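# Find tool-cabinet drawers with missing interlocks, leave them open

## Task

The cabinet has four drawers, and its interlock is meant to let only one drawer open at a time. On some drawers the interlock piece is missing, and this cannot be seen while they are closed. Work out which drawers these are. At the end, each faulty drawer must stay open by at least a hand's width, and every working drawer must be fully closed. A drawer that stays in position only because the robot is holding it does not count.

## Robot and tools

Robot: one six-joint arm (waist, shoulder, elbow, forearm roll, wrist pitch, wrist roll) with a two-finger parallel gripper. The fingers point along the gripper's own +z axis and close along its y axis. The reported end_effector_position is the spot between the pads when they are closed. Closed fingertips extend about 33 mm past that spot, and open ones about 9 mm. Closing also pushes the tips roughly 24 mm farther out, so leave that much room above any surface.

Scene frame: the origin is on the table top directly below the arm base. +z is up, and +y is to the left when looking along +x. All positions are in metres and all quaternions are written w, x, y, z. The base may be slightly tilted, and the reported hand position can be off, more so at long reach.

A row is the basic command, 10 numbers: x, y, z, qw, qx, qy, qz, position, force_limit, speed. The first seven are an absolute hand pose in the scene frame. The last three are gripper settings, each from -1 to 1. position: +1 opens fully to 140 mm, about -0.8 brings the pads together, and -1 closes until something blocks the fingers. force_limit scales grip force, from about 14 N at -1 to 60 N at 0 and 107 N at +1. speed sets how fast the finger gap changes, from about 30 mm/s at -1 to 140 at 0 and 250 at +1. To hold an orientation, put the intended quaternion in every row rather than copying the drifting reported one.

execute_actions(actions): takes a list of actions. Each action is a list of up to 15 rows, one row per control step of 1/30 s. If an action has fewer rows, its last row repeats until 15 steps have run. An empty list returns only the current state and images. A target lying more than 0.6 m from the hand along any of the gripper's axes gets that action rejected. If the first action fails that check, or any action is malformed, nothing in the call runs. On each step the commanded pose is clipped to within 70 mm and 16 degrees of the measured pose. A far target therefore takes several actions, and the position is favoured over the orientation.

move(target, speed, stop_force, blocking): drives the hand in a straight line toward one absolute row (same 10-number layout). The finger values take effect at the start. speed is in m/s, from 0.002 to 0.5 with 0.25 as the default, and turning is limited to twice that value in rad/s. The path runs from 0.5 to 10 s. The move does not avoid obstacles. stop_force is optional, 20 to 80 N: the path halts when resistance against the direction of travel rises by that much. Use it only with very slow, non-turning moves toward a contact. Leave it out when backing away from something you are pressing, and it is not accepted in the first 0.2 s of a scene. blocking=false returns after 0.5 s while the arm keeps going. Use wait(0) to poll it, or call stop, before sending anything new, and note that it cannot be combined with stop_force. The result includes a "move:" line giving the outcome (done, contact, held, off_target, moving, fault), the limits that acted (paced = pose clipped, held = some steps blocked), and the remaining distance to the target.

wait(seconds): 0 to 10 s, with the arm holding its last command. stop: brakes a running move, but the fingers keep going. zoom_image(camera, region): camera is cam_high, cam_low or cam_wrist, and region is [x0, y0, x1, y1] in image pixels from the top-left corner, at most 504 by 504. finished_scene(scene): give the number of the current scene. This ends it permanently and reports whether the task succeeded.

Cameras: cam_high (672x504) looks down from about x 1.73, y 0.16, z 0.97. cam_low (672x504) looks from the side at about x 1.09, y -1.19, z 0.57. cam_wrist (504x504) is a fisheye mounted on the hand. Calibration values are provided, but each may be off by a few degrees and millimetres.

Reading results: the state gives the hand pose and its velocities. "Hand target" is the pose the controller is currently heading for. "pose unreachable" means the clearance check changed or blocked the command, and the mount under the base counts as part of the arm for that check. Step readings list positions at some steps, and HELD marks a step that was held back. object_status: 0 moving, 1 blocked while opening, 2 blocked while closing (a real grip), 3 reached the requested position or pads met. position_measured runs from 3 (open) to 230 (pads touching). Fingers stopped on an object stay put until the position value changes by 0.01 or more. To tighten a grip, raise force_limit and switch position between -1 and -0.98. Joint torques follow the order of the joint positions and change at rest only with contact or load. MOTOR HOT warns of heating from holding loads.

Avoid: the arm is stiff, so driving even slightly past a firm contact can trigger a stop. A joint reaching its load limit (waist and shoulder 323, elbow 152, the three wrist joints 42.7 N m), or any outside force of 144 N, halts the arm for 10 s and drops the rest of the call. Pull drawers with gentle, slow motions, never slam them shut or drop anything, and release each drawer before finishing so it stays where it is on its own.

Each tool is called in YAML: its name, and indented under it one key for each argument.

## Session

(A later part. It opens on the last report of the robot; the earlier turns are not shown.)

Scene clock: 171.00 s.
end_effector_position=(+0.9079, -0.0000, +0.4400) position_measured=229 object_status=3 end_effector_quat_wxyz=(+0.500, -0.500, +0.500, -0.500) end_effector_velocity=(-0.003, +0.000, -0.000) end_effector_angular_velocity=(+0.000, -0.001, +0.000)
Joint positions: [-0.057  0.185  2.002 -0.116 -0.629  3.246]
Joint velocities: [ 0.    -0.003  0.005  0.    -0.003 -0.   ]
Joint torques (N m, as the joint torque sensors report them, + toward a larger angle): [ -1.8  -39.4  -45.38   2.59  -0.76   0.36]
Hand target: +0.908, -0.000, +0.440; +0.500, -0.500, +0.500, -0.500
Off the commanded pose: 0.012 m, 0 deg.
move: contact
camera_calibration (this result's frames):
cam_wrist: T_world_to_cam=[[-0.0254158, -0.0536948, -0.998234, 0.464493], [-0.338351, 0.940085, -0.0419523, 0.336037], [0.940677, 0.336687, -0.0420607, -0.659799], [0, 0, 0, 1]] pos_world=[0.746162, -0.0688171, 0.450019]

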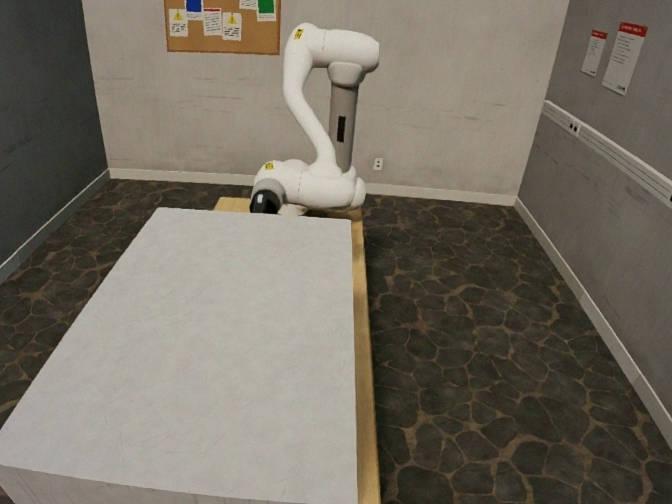

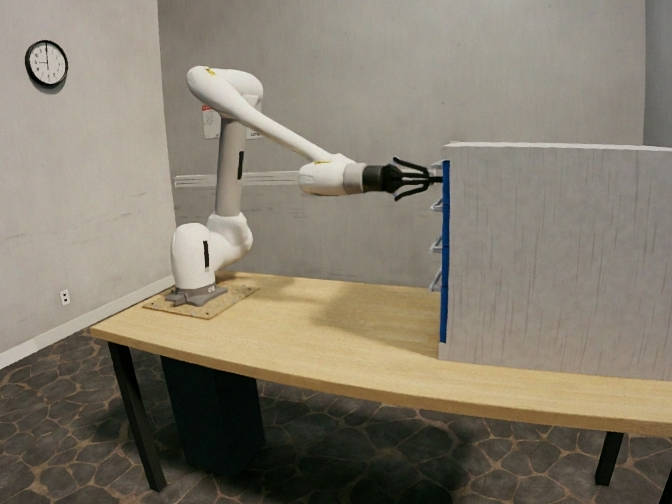

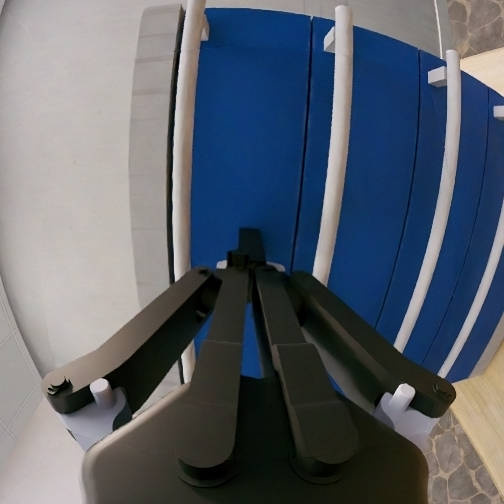

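move:
  target: [0.85, 0.0, 0.44, -0.5, 0.5, -0.5, 0.5, -0.35, 0.3, -0.5]
  speed: 0.1

move:
  target: [0.85, 0.0, 0.187, -0.5, 0.5, -0.5, 0.5, -0.35, 0.3, -0.5]
  speed: 0.2

move:
  target: [0.899, 0.0, 0.187, -0.5, 0.5, -0.5, 0.5, -0.35, 0.3, -0.5]
  speed: 0.06

move:
  target: [0.899, 0.0, 0.187, -0.5, 0.5, -0.5, 0.5, -1, 0.3, -0.5]
  speed: 0.02

move:
  target: [0.879, 0.0, 0.1865, -0.5, 0.5, -0.5, 0.5, -1, 0.3, -0.5]
  speed: 0.008
  stop_force: 35

Scene clock: 178.60 s.
end_effector_position=(+0.8501, +0.0000, +0.4399) position_measured=173 object_status=3 end_effector_quat_wxyz=(+0.500, -0.500, +0.500, -0.500) end_effector_velocity=(-0.001, +0.000, -0.001) end_effector_angular_velocity=(-0.000, +0.002, +0.000)
Joint positions: [-0.065  0.1    2.105 -0.125 -0.648  3.253]
Joint velocities: [-0.    -0.001  0.002 -0.001  0.001  0.   ]
Joint torques (N m, as the joint torque sensors report them, + toward a larger angle): [ -0.41 -47.46 -33.81   3.35  -3.28   0.26]
Hand target: +0.850, +0.000, +0.440; +0.500, -0.500, +0.500, -0.500
Off the commanded pose: 0.000 m, 0 deg.
move: done
camera_calibration (this result's frames):
cam_wrist: T_world_to_cam=[[-0.0253499, -0.0537386, -0.998233, 0.462816], [-0.338354, 0.940081, -0.0420156, 0.316492], [0.940678, 0.336691, -0.0420136, -0.605487], [0, 0, 0, 1]] pos_world=[0.688386, -0.0687949, 0.449857]

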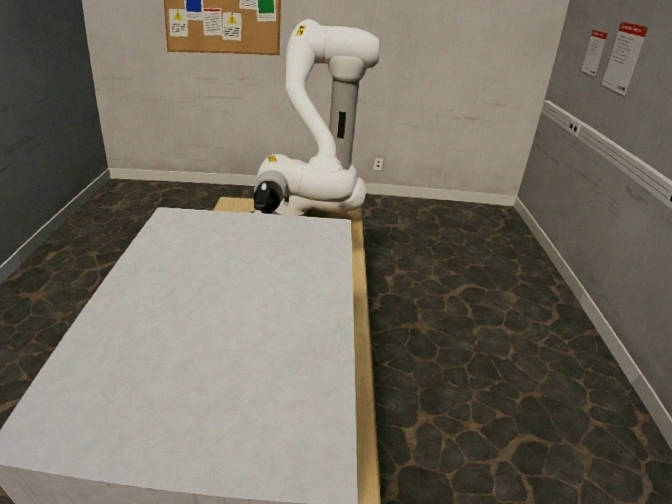

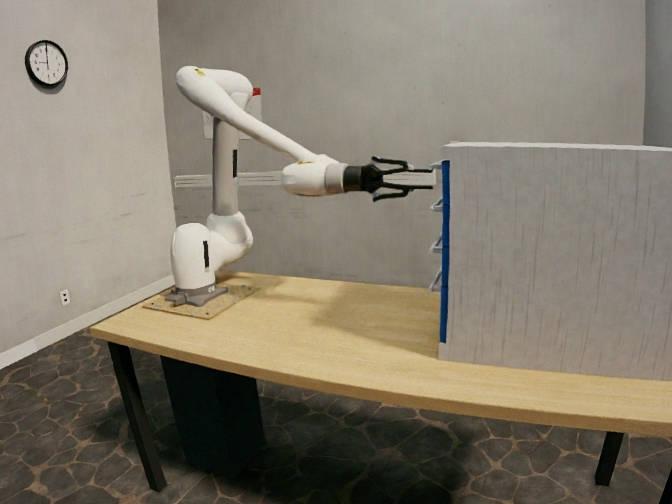

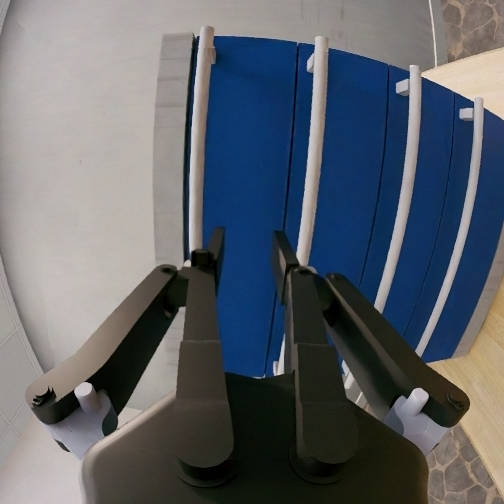

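Scene clock: 180.33 s.
end_effector_position=(+0.8504, -0.0000, +0.1871) position_measured=173 object_status=3 end_effector_quat_wxyz=(+0.500, -0.500, +0.500, -0.500) end_effector_velocity=(+0.001, -0.000, -0.002) end_effector_angular_velocity=(+0.000, +0.001, -0.001)
Joint positions: [-0.059  0.494  2.241 -0.076 -1.175  3.182]
Joint velocities: [ 0.     0.003 -0.001  0.001 -0.    -0.001]
Joint torques (N m, as the joint torque sensors report them, + toward a larger angle): [ -1.66 -72.31 -16.89   1.23  -2.74   0.21]
Hand target: +0.850, -0.000, +0.187; +0.500, -0.500, +0.500, -0.500
Off the commanded pose: 0.000 m, 0 deg.
move: done
camera_calibration (this result's frames):
cam_wrist: T_world_to_cam=[[-0.0253242, -0.0536569, -0.998238, 0.210447], [-0.338372, 0.940077, -0.0419465, 0.305999], [0.940672, 0.336714, -0.0419627, -0.616352], [0, 0, 0, 1]] pos_world=[0.688656, -0.0688363, 0.197048]

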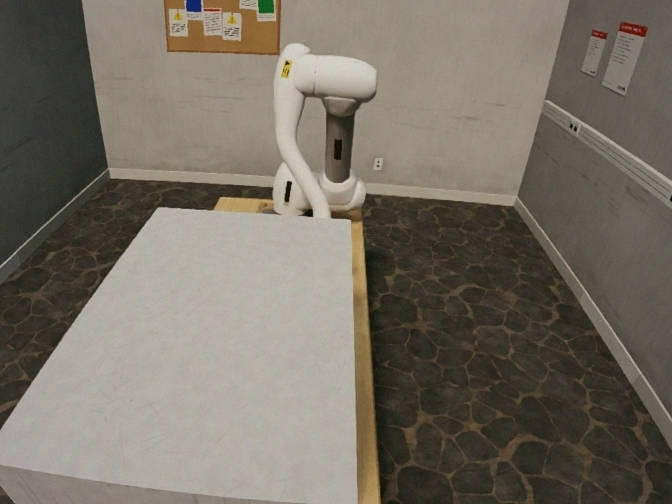

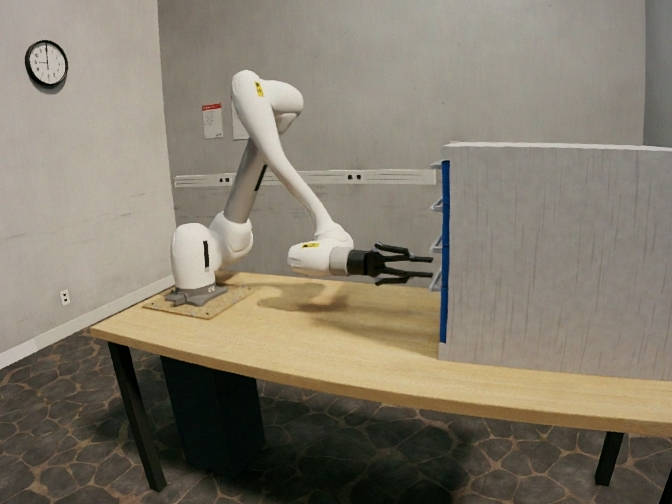

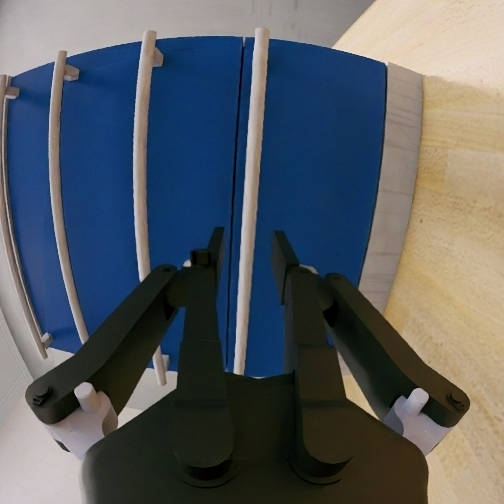

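Scene clock: 181.50 s.
end_effector_position=(+0.8989, -0.0000, +0.1871) position_measured=173 object_status=3 end_effector_quat_wxyz=(+0.500, -0.500, +0.500, -0.500) end_effector_velocity=(+0.001, +0.000, +0.000) end_effector_angular_velocity=(-0.000, -0.002, +0.001)
Joint positions: [-0.053  0.533  2.148 -0.071 -1.121  3.183]
Joint velocities: [ 0.     0.001 -0.002 -0.001 -0.001 -0.   ]
Joint torques (N m, as the joint torque sensors report them, + toward a larger angle): [ -1.53 -75.68 -19.36   1.44  -3.06   0.28]
Hand target: +0.899, -0.000, +0.187; +0.500, -0.500, +0.500, -0.500
Off the commanded pose: 0.000 m, 0 deg.
move: done
camera_calibration (this result's frames):
cam_wrist: T_world_to_cam=[[-0.0253278, -0.0537322, -0.998234, 0.211661], [-0.338357, 0.940079, -0.0420169, 0.322423], [0.940677, 0.336696, -0.0419908, -0.662039], [0, 0, 0, 1]] pos_world=[0.73722, -0.0688246, 0.197034]

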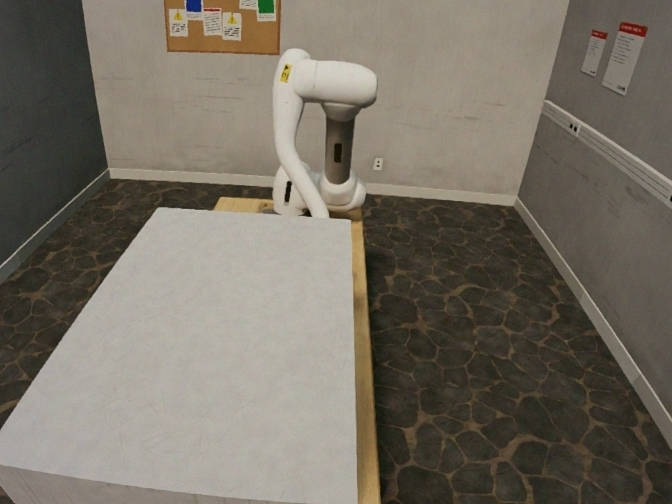

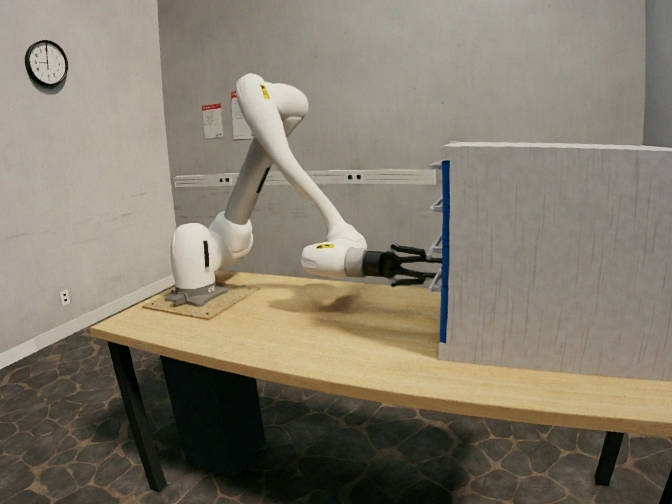

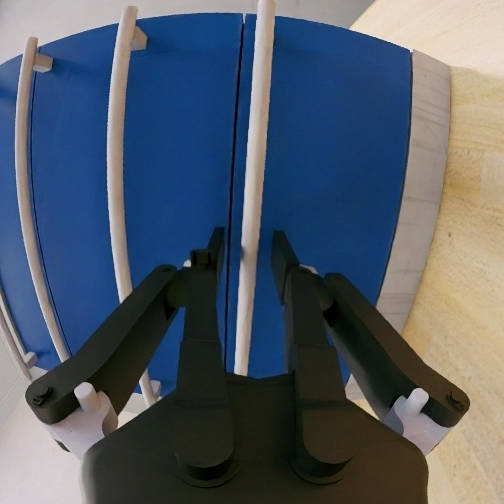

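Scene clock: 182.20 s.
end_effector_position=(+0.8990, +0.0000, +0.1870) position_measured=218 object_status=2 end_effector_quat_wxyz=(+0.500, -0.500, +0.500, -0.500) end_effector_velocity=(+0.000, -0.001, +0.000) end_effector_angular_velocity=(+0.000, -0.001, -0.002)
Joint positions: [-0.053  0.534  2.148 -0.071 -1.121  3.183]
Joint velocities: [ 0.    -0.    -0.     0.002  0.    -0.   ]
Joint torques (N m, as the joint torque sensors report them, + toward a larger angle): [ -0.2  -82.09 -25.72   1.95  -5.69   0.4 ]
Hand target: +0.899, -0.000, +0.187; +0.500, -0.500, +0.500, -0.500
Off the commanded pose: 0.000 m, 0 deg.
move: done
camera_calibration (this result's frames):
cam_wrist: T_world_to_cam=[[-0.0254063, -0.0537084, -0.998233, 0.211607], [-0.338359, 0.940081, -0.0419679, 0.32242], [0.940674, 0.336695, -0.0420567, -0.662091], [0, 0, 0, 1]] pos_world=[0.737281, -0.068813, 0.196919]

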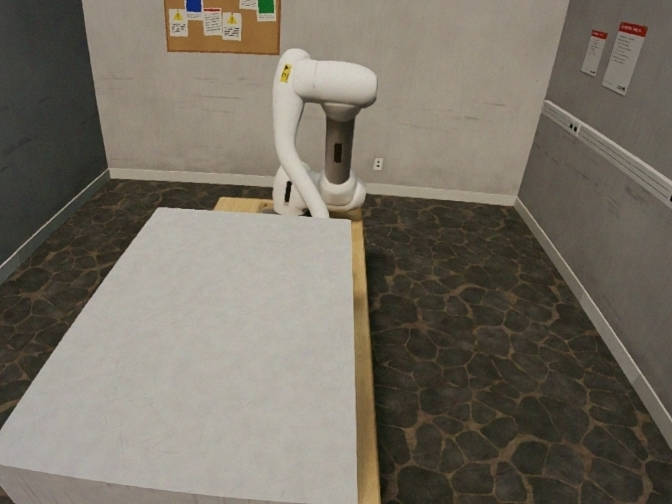

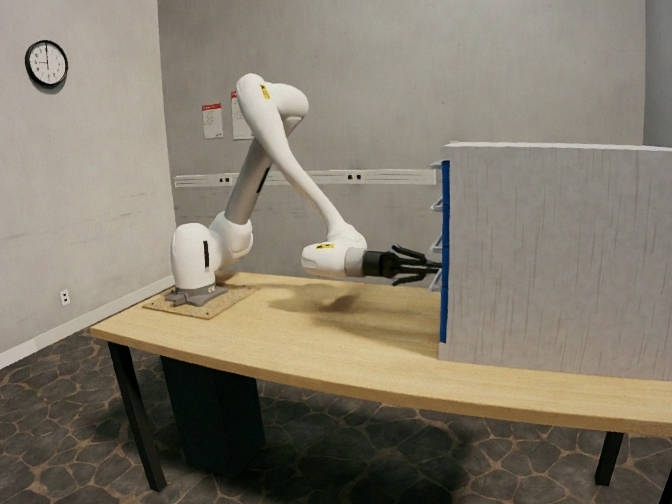

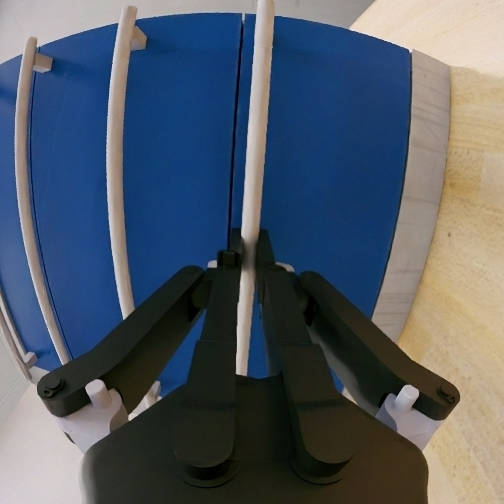

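Scene clock: 184.93 s.
end_effector_position=(+0.8791, +0.0000, +0.1865) position_measured=218 object_status=2 end_effector_quat_wxyz=(+0.500, -0.500, +0.500, -0.500) end_effector_velocity=(-0.000, +0.000, +0.001) end_effector_angular_velocity=(-0.001, -0.001, +0.000)
Joint positions: [-0.056  0.518  2.186 -0.073 -1.144  3.183]
Joint velocities: [-0.    -0.001  0.    -0.    -0.    -0.001]
Joint torques (N m, as the joint torque sensors report them, + toward a larger angle): [  0.8  -70.95 -14.72   1.5   -2.45   0.36]
Hand target: +0.879, +0.000, +0.186; +0.500, -0.500, +0.500, -0.500
Off the commanded pose: 0.000 m, 0 deg.
move: done
camera_calibration (this result's frames):
cam_wrist: T_world_to_cam=[[-0.0253075, -0.0537333, -0.998235, 0.210551], [-0.338355, 0.94008, -0.0420248, 0.315659], [0.940678, 0.336694, -0.041972, -0.643385], [0, 0, 0, 1]] pos_world=[0.717351, -0.0688071, 0.196441]

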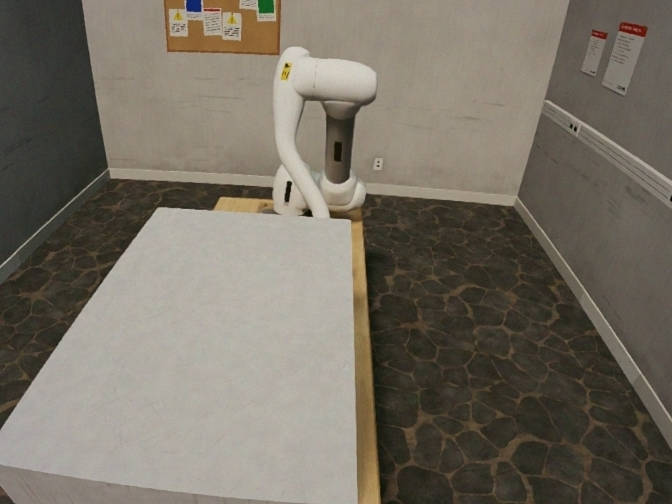

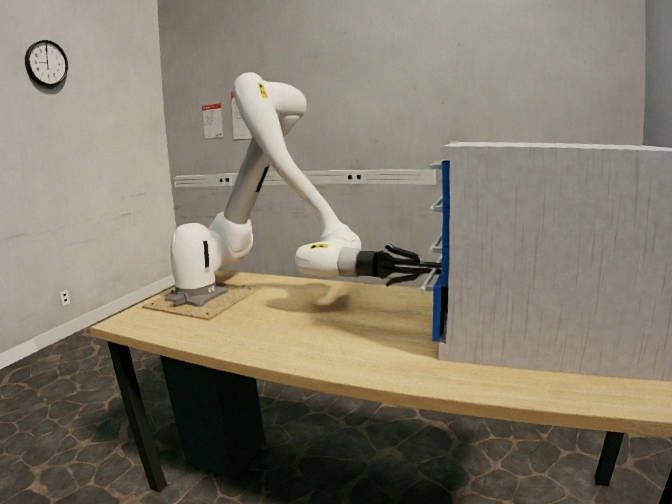

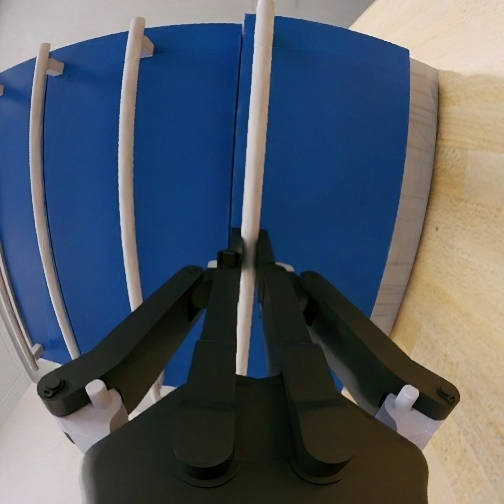

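move:
  target: [0.775, 0.0, 0.186, -0.5, 0.5, -0.5, 0.5, -1, 0.3, -0.5]
  speed: 0.05
  stop_force: 45

move:
  target: [0.775, 0.0, 0.186, -0.5, 0.5, -0.5, 0.5, -0.35, 0.3, -0.5]
  speed: 0.02

move:
  target: [0.73, 0.0, 0.186, -0.5, 0.5, -0.5, 0.5, -0.35, 0.3, -0.5]
  speed: 0.08

Scene clock: 192.10 s.
end_effector_position=(+0.7751, +0.0000, +0.1858) position_measured=218 object_status=2 end_effector_quat_wxyz=(+0.500, -0.500, +0.500, -0.500) end_effector_velocity=(-0.001, +0.000, +0.000) end_effector_angular_velocity=(+0.000, -0.001, +0.001)
Joint positions: [-0.071  0.439  2.382 -0.086 -1.261  3.179]
Joint velocities: [-0.    -0.001  0.001 -0.001 -0.001  0.   ]
Joint torques (N m, as the joint torque sensors report them, + toward a larger angle): [ -2.49 -53.07  -6.62   1.15   0.59   0.52]
Hand target: +0.775, +0.000, +0.186; +0.500, -0.500, +0.500, -0.500
Off the commanded pose: 0.000 m, 0 deg.
move: done
camera_calibration (this result's frames):
cam_wrist: T_world_to_cam=[[-0.025319, -0.0537394, -0.998234, 0.207291], [-0.338361, 0.940077, -0.0420264, 0.280432], [0.940676, 0.3367, -0.0419852, -0.545607], [0, 0, 0, 1]] pos_world=[0.613375, -0.0687822, 0.195803]

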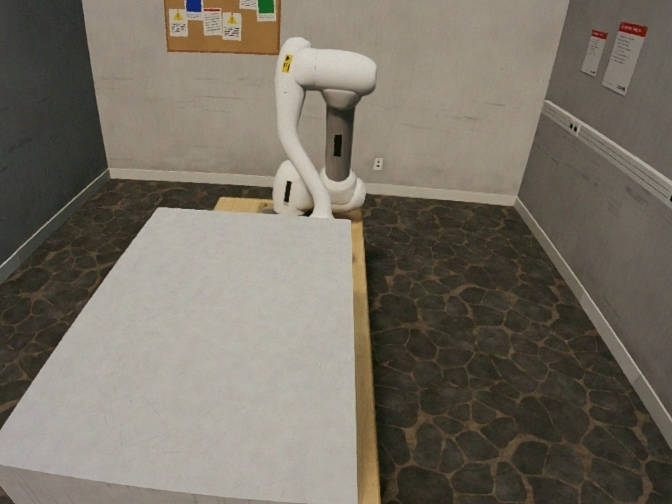

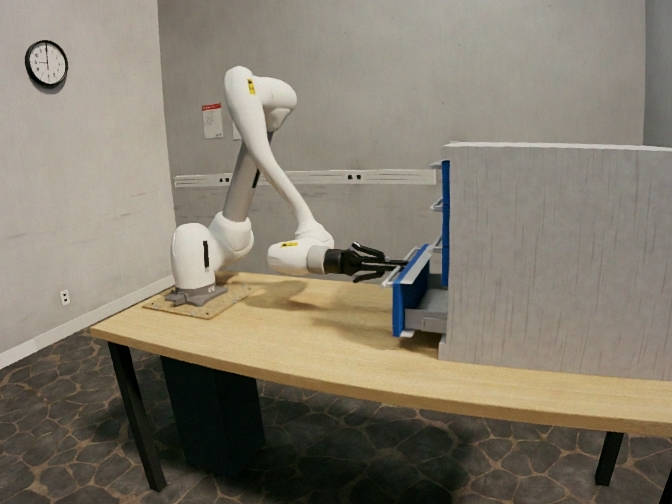

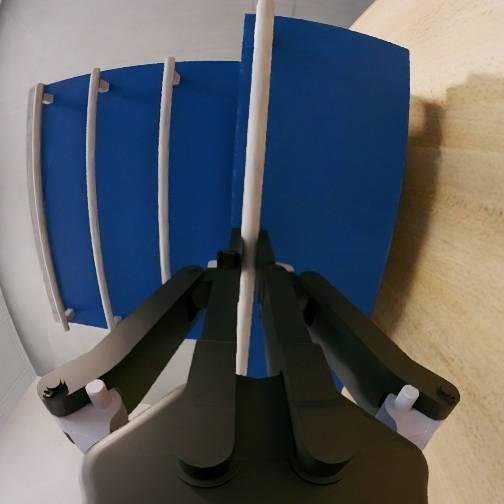

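Scene clock: 192.80 s.
end_effector_position=(+0.7750, -0.0000, +0.1860) position_measured=173 object_status=3 end_effector_quat_wxyz=(+0.500, -0.500, +0.500, -0.500) end_effector_velocity=(+0.000, -0.000, +0.000) end_effector_angular_velocity=(-0.000, -0.001, -0.000)
Joint positions: [-0.071  0.439  2.383 -0.087 -1.261  3.179]
Joint velocities: [ 0. -0. -0.  0.  0. -0.]
Joint torques (N m, as the joint torque sensors report them, + toward a larger angle): [ -2.24 -62.15 -12.52   1.24  -2.98   0.25]
Hand target: +0.775, +0.000, +0.186; +0.500, -0.500, +0.500, -0.500
Off the commanded pose: 0.000 m, 0 deg.
move: done
camera_calibration (this result's frames):
cam_wrist: T_world_to_cam=[[-0.025342, -0.053788, -0.998231, 0.207448], [-0.338351, 0.940079, -0.0420649, 0.280443], [0.940679, 0.336687, -0.0420228, -0.545514], [0, 0, 0, 1]] pos_world=[0.613299, -0.0688125, 0.195954]

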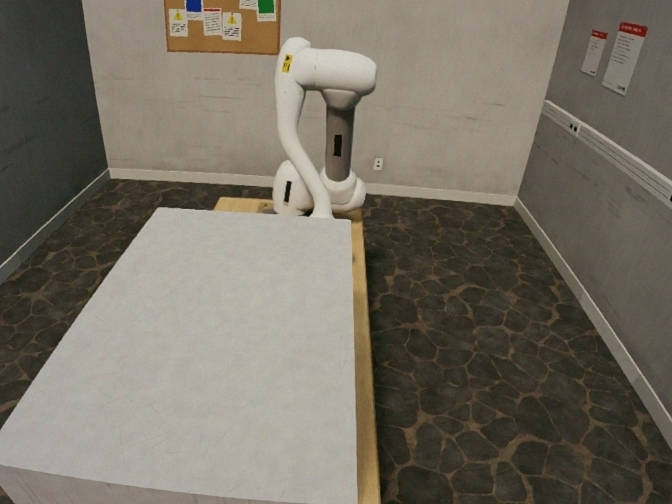

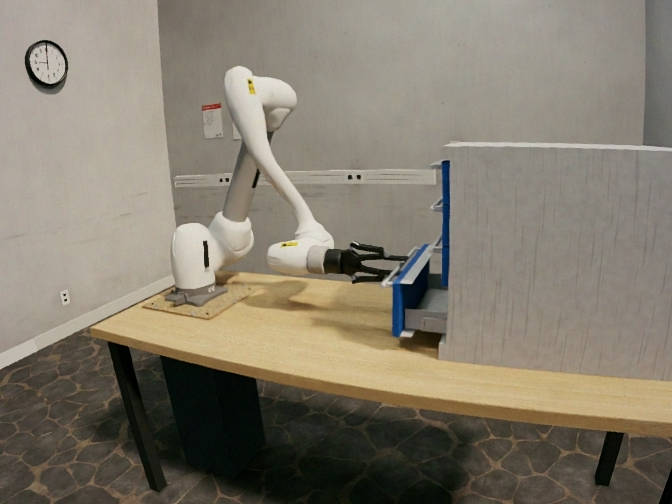

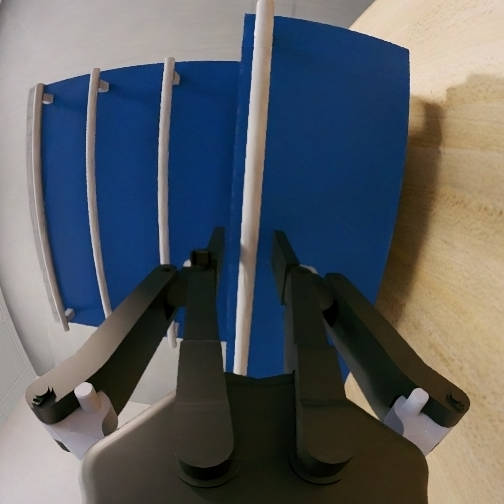

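Scene clock: 193.73 s.
end_effector_position=(+0.7301, +0.0000, +0.1859) position_measured=173 object_status=3 end_effector_quat_wxyz=(+0.500, -0.500, +0.500, -0.500) end_effector_velocity=(-0.002, +0.000, -0.001) end_effector_angular_velocity=(+0.000, +0.002, +0.000)
Joint positions: [-0.081  0.408  2.465 -0.095 -1.313  3.177]
Joint velocities: [-0.    -0.001  0.003 -0.    -0.     0.   ]
Joint torques (N m, as the joint torque sensors report them, + toward a larger angle): [ -1.46 -55.19 -12.19   0.79  -3.01   0.43]
Hand target: +0.730, +0.000, +0.186; +0.500, -0.500, +0.500, -0.500
Off the commanded pose: 0.000 m, 0 deg.
move: done
camera_calibration (this result's frames):
cam_wrist: T_world_to_cam=[[-0.0253325, -0.0537368, -0.998234, 0.206243], [-0.338351, 0.940081, -0.0420199, 0.265217], [0.940679, 0.336689, -0.0419966, -0.50326], [0, 0, 0, 1]] pos_world=[0.568367, -0.0688006, 0.195888]

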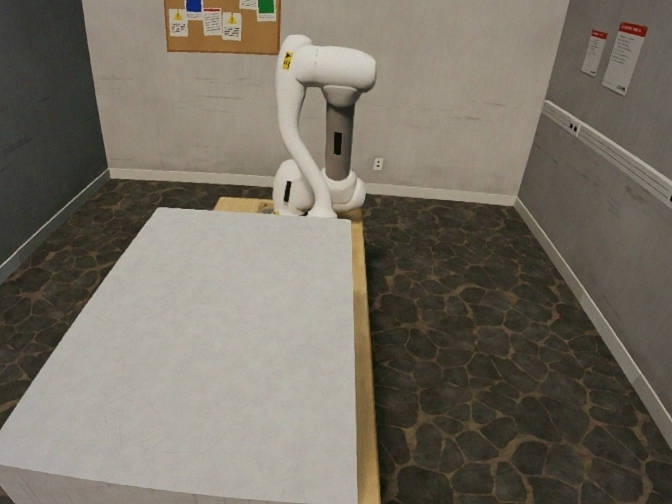

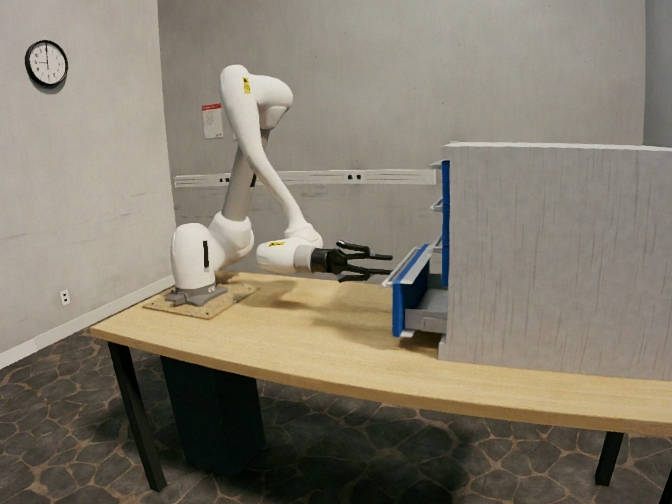

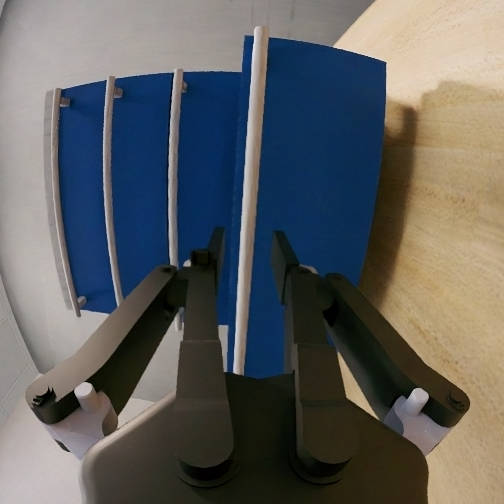

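move:
  target: [0.73, 0.0, 0.287, -0.5, 0.5, -0.5, 0.5, -0.35, 0.3, -0.5]
  speed: 0.12

move:
  target: [0.86, 0.0, 0.287, -0.5, 0.5, -0.5, 0.5, -0.35, 0.3, -0.5]
  speed: 0.1

zoom_image:
  camera: "cam_low"
  region: [320, 190, 480, 350]

Scene clock: 200.93 s.
end_effector_position=(+0.7298, +0.0000, +0.2869) position_measured=173 object_status=3 end_effector_quat_wxyz=(+0.500, -0.500, +0.500, -0.500) end_effector_velocity=(+0.000, +0.000, +0.002) end_effector_angular_velocity=(-0.001, +0.000, +0.001)
Joint positions: [-0.084  0.172  2.43  -0.109 -1.044  3.208]
Joint velocities: [-0.    -0.003 -0.002 -0.001  0.005  0.   ]
Joint torques (N m, as the joint torque sensors report them, + toward a larger angle): [ -0.38 -42.56 -22.6    1.8   -3.12   0.19]
Hand target: +0.730, +0.000, +0.287; +0.500, -0.500, +0.500, -0.500
Off the commanded pose: 0.000 m, 0 deg.
move: done
camera_calibration (this result's frames):
cam_wrist: T_world_to_cam=[[-0.0253395, -0.0537787, -0.998231, 0.307024], [-0.338343, 0.940083, -0.0420574, 0.26939], [0.940682, 0.336679, -0.0420169, -0.498807], [0, 0, 0, 1]] pos_world=[0.568144, -0.0687997, 0.296852]

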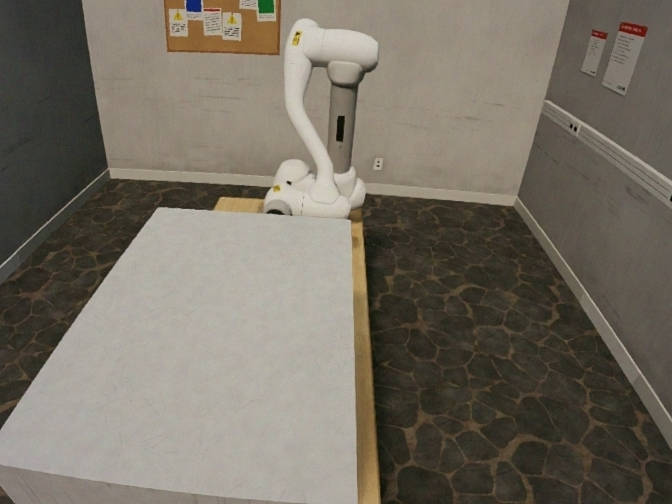

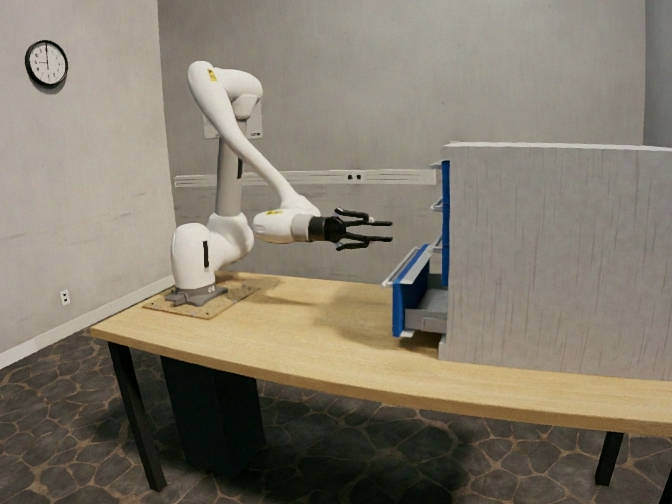

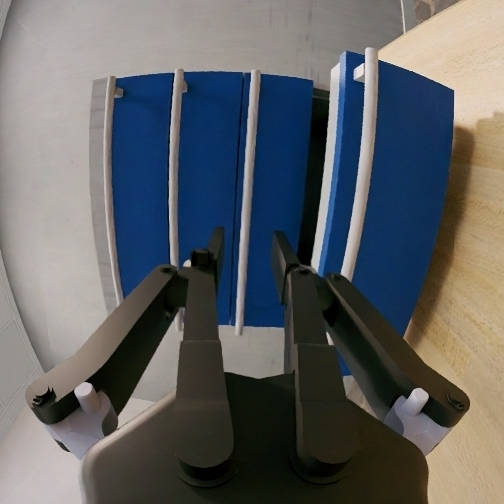

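Scene clock: 202.63 s.
end_effector_position=(+0.8599, -0.0000, +0.2872) position_measured=173 object_status=3 end_effector_quat_wxyz=(+0.500, -0.500, +0.500, -0.500) end_effector_velocity=(+0.001, -0.000, -0.000) end_effector_angular_velocity=(+0.000, +0.000, -0.000)
Joint positions: [-0.06   0.326  2.195 -0.087 -0.961  3.202]
Joint velocities: [ 0.     0.002 -0.002  0.     0.001  0.   ]
Joint torques (N m, as the joint torque sensors report them, + toward a larger angle): [ -2.06 -62.19 -24.47   2.41  -3.14   0.14]
Hand target: +0.860, -0.000, +0.287; +0.500, -0.500, +0.500, -0.500
Off the commanded pose: 0.000 m, 0 deg.
move: done
camera_calibration (this result's frames):
cam_wrist: T_world_to_cam=[[-0.0253139, -0.0537101, -0.998236, 0.310613], [-0.338351, 0.940082, -0.042001, 0.313448], [0.940679, 0.336691, -0.04197, -0.621143], [0, 0, 0, 1]] pos_world=[0.698215, -0.0688507, 0.297161]

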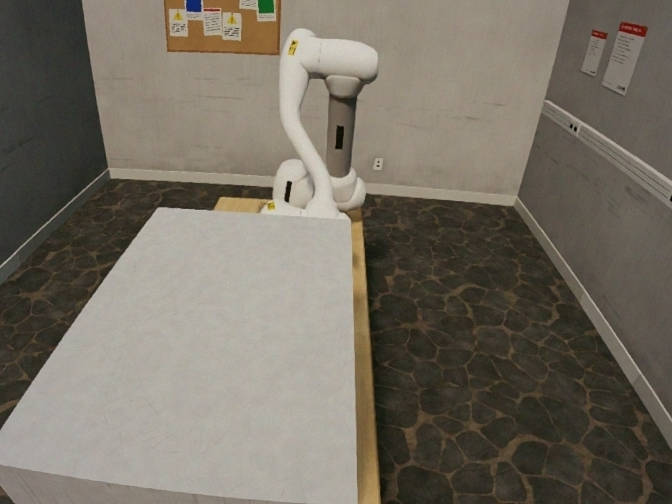

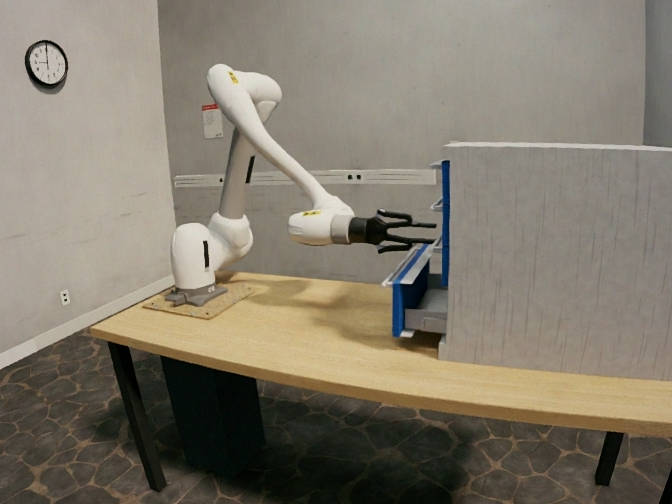

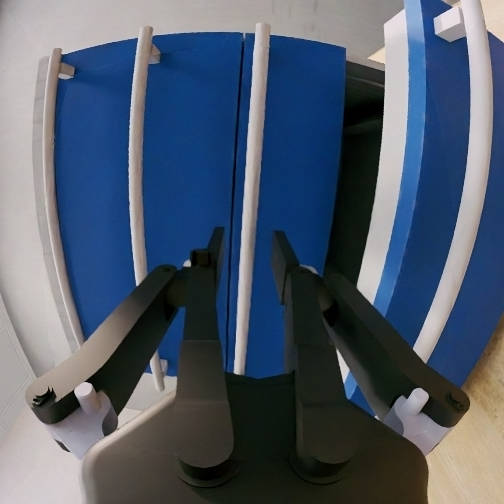

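Region (320, 190, 480, 350) of cam_low's 672x504 image, scaled by 3.150, with more detail than that image has.

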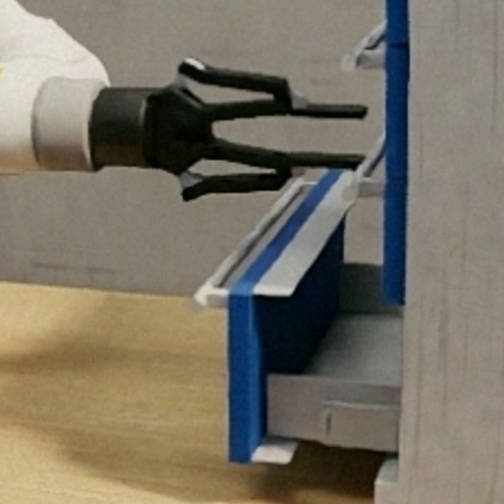

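Clear. Advance, grip, test.

move:
  target: [0.899, 0.0, 0.287, -0.5, 0.5, -0.5, 0.5, -0.35, 0.3, -0.5]
  speed: 0.05

move:
  target: [0.899, 0.0, 0.287, -0.5, 0.5, -0.5, 0.5, -1, 0.3, -0.5]
  speed: 0.02

move:
  target: [0.884, 0.0, 0.287, -0.5, 0.5, -0.5, 0.5, -1, 0.3, -0.5]
  speed: 0.008
  stop_force: 30

Scene clock: 206.70 s.
end_effector_position=(+0.8989, -0.0000, +0.2871) position_measured=173 object_status=3 end_effector_quat_wxyz=(+0.500, -0.500, +0.500, -0.500) end_effector_velocity=(+0.001, -0.000, +0.000) end_effector_angular_velocity=(-0.000, -0.001, -0.000)
Joint positions: [-0.055  0.37   2.121 -0.083 -0.932  3.201]
Joint velocities: [ 0.     0.001 -0.002  0.    -0.    -0.   ]
Joint torques (N m, as the joint torque sensors report them, + toward a larger angle): [ -1.49 -68.21 -25.56   2.63  -3.24   0.28]
Hand target: +0.899, -0.000, +0.287; +0.500, -0.500, +0.500, -0.500
Off the commanded pose: 0.000 m, 0 deg.
move: done
camera_calibration (this result's frames):
cam_wrist: T_world_to_cam=[[-0.0253247, -0.05373, -0.998234, 0.311468], [-0.338356, 0.94008, -0.0420159, 0.326626], [0.940677, 0.336694, -0.0419871, -0.657854], [0, 0, 0, 1]] pos_world=[0.737232, -0.0688231, 0.29702]

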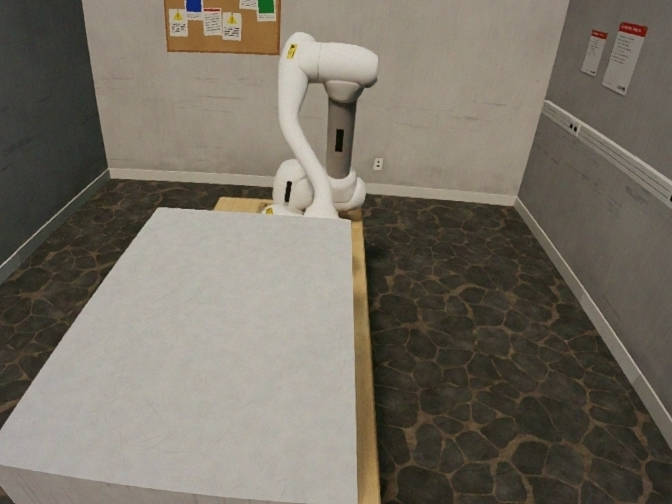

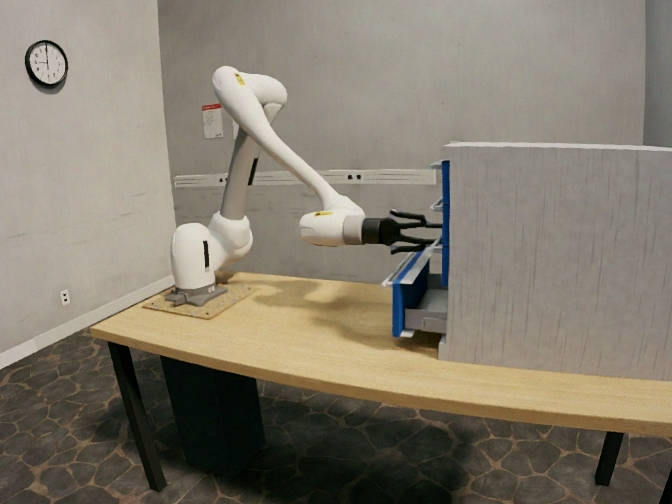

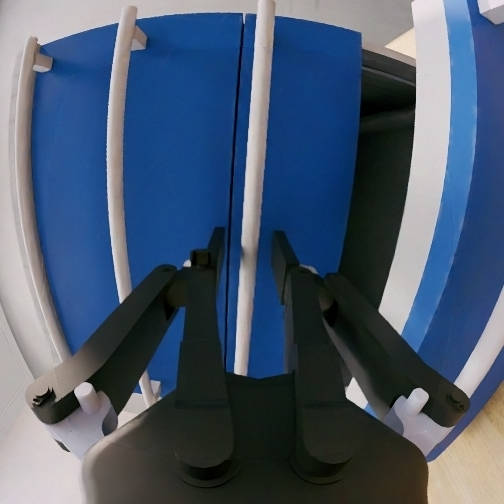

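Scene clock: 207.40 s.
end_effector_position=(+0.8990, +0.0000, +0.2870) position_measured=218 object_status=2 end_effector_quat_wxyz=(+0.500, -0.500, +0.500, -0.500) end_effector_velocity=(-0.000, +0.000, -0.000) end_effector_angular_velocity=(-0.000, +0.001, +0.000)
Joint positions: [-0.055  0.37   2.121 -0.082 -0.932  3.201]
Joint velocities: [ 0.    -0.001  0.    -0.     0.002 -0.   ]
Joint torques (N m, as the joint torque sensors report them, + toward a larger angle): [ -1.7  -70.93 -34.58   2.47  -5.01   0.4 ]
Hand target: +0.899, -0.000, +0.287; +0.500, -0.500, +0.500, -0.500
Off the commanded pose: 0.000 m, 0 deg.
move: done
camera_calibration (this result's frames):
cam_wrist: T_world_to_cam=[[-0.02539, -0.0537305, -0.998233, 0.311425], [-0.338358, 0.94008, -0.0419943, 0.326622], [0.940675, 0.336693, -0.0420488, -0.657884], [0, 0, 0, 1]] pos_world=[0.737278, -0.0688126, 0.296927]

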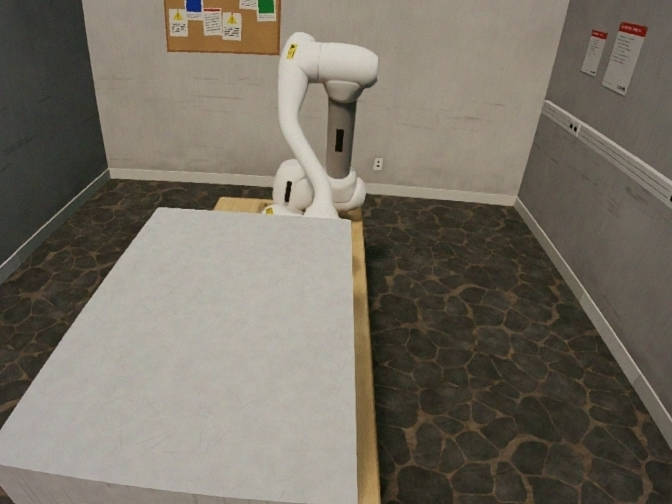

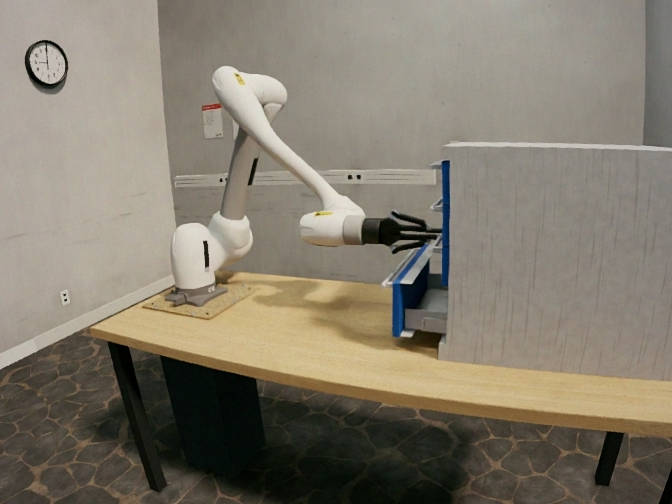

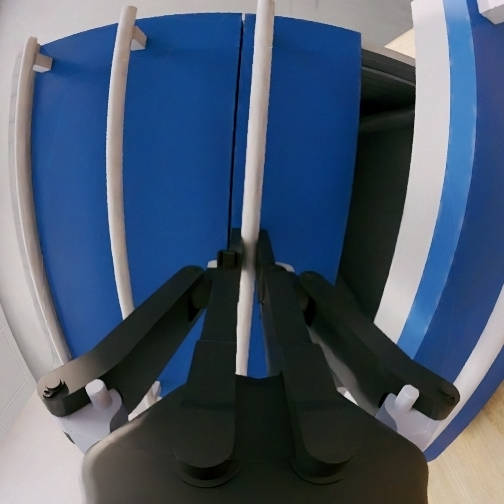

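Scene clock: 209.50 s.
end_effector_position=(+0.8840, +0.0000, +0.2870) position_measured=218 object_status=2 end_effector_quat_wxyz=(+0.500, -0.500, +0.500, -0.500) end_effector_velocity=(-0.001, -0.000, +0.001) end_effector_angular_velocity=(+0.000, -0.002, -0.000)
Joint positions: [-0.057  0.353  2.15  -0.084 -0.944  3.202]
Joint velocities: [-0.    -0.001  0.001  0.    -0.002  0.   ]
Joint torques (N m, as the joint torque sensors report them, + toward a larger angle): [ -0.66 -73.87 -30.69   2.7   -6.85   0.47]
Hand target: +0.884, +0.000, +0.287; +0.500, -0.500, +0.500, -0.500
Off the commanded pose: 0.000 m, 0 deg.
move: done
camera_calibration (this result's frames):
cam_wrist: T_world_to_cam=[[-0.0253328, -0.0537333, -0.998234, 0.311012], [-0.338356, 0.94008, -0.0420163, 0.321572], [0.940677, 0.336694, -0.0419958, -0.64386], [0, 0, 0, 1]] pos_world=[0.722349, -0.0688083, 0.296934]

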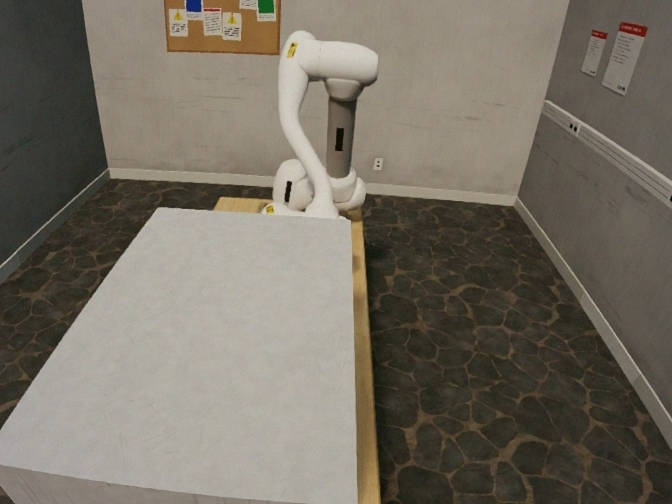

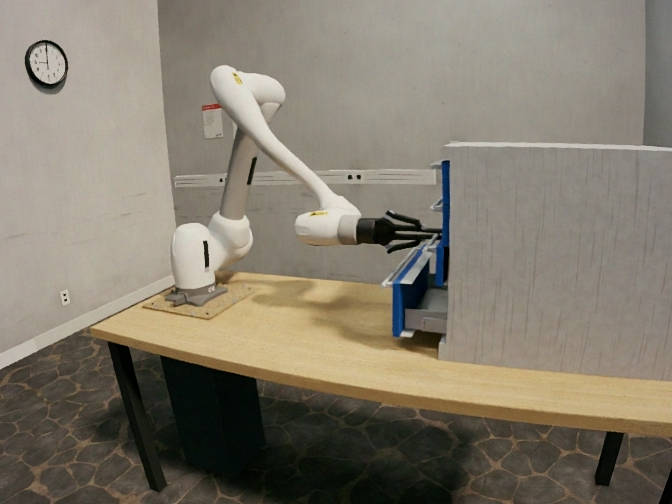

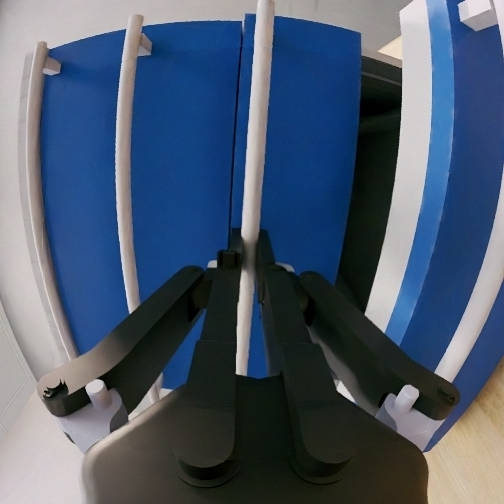

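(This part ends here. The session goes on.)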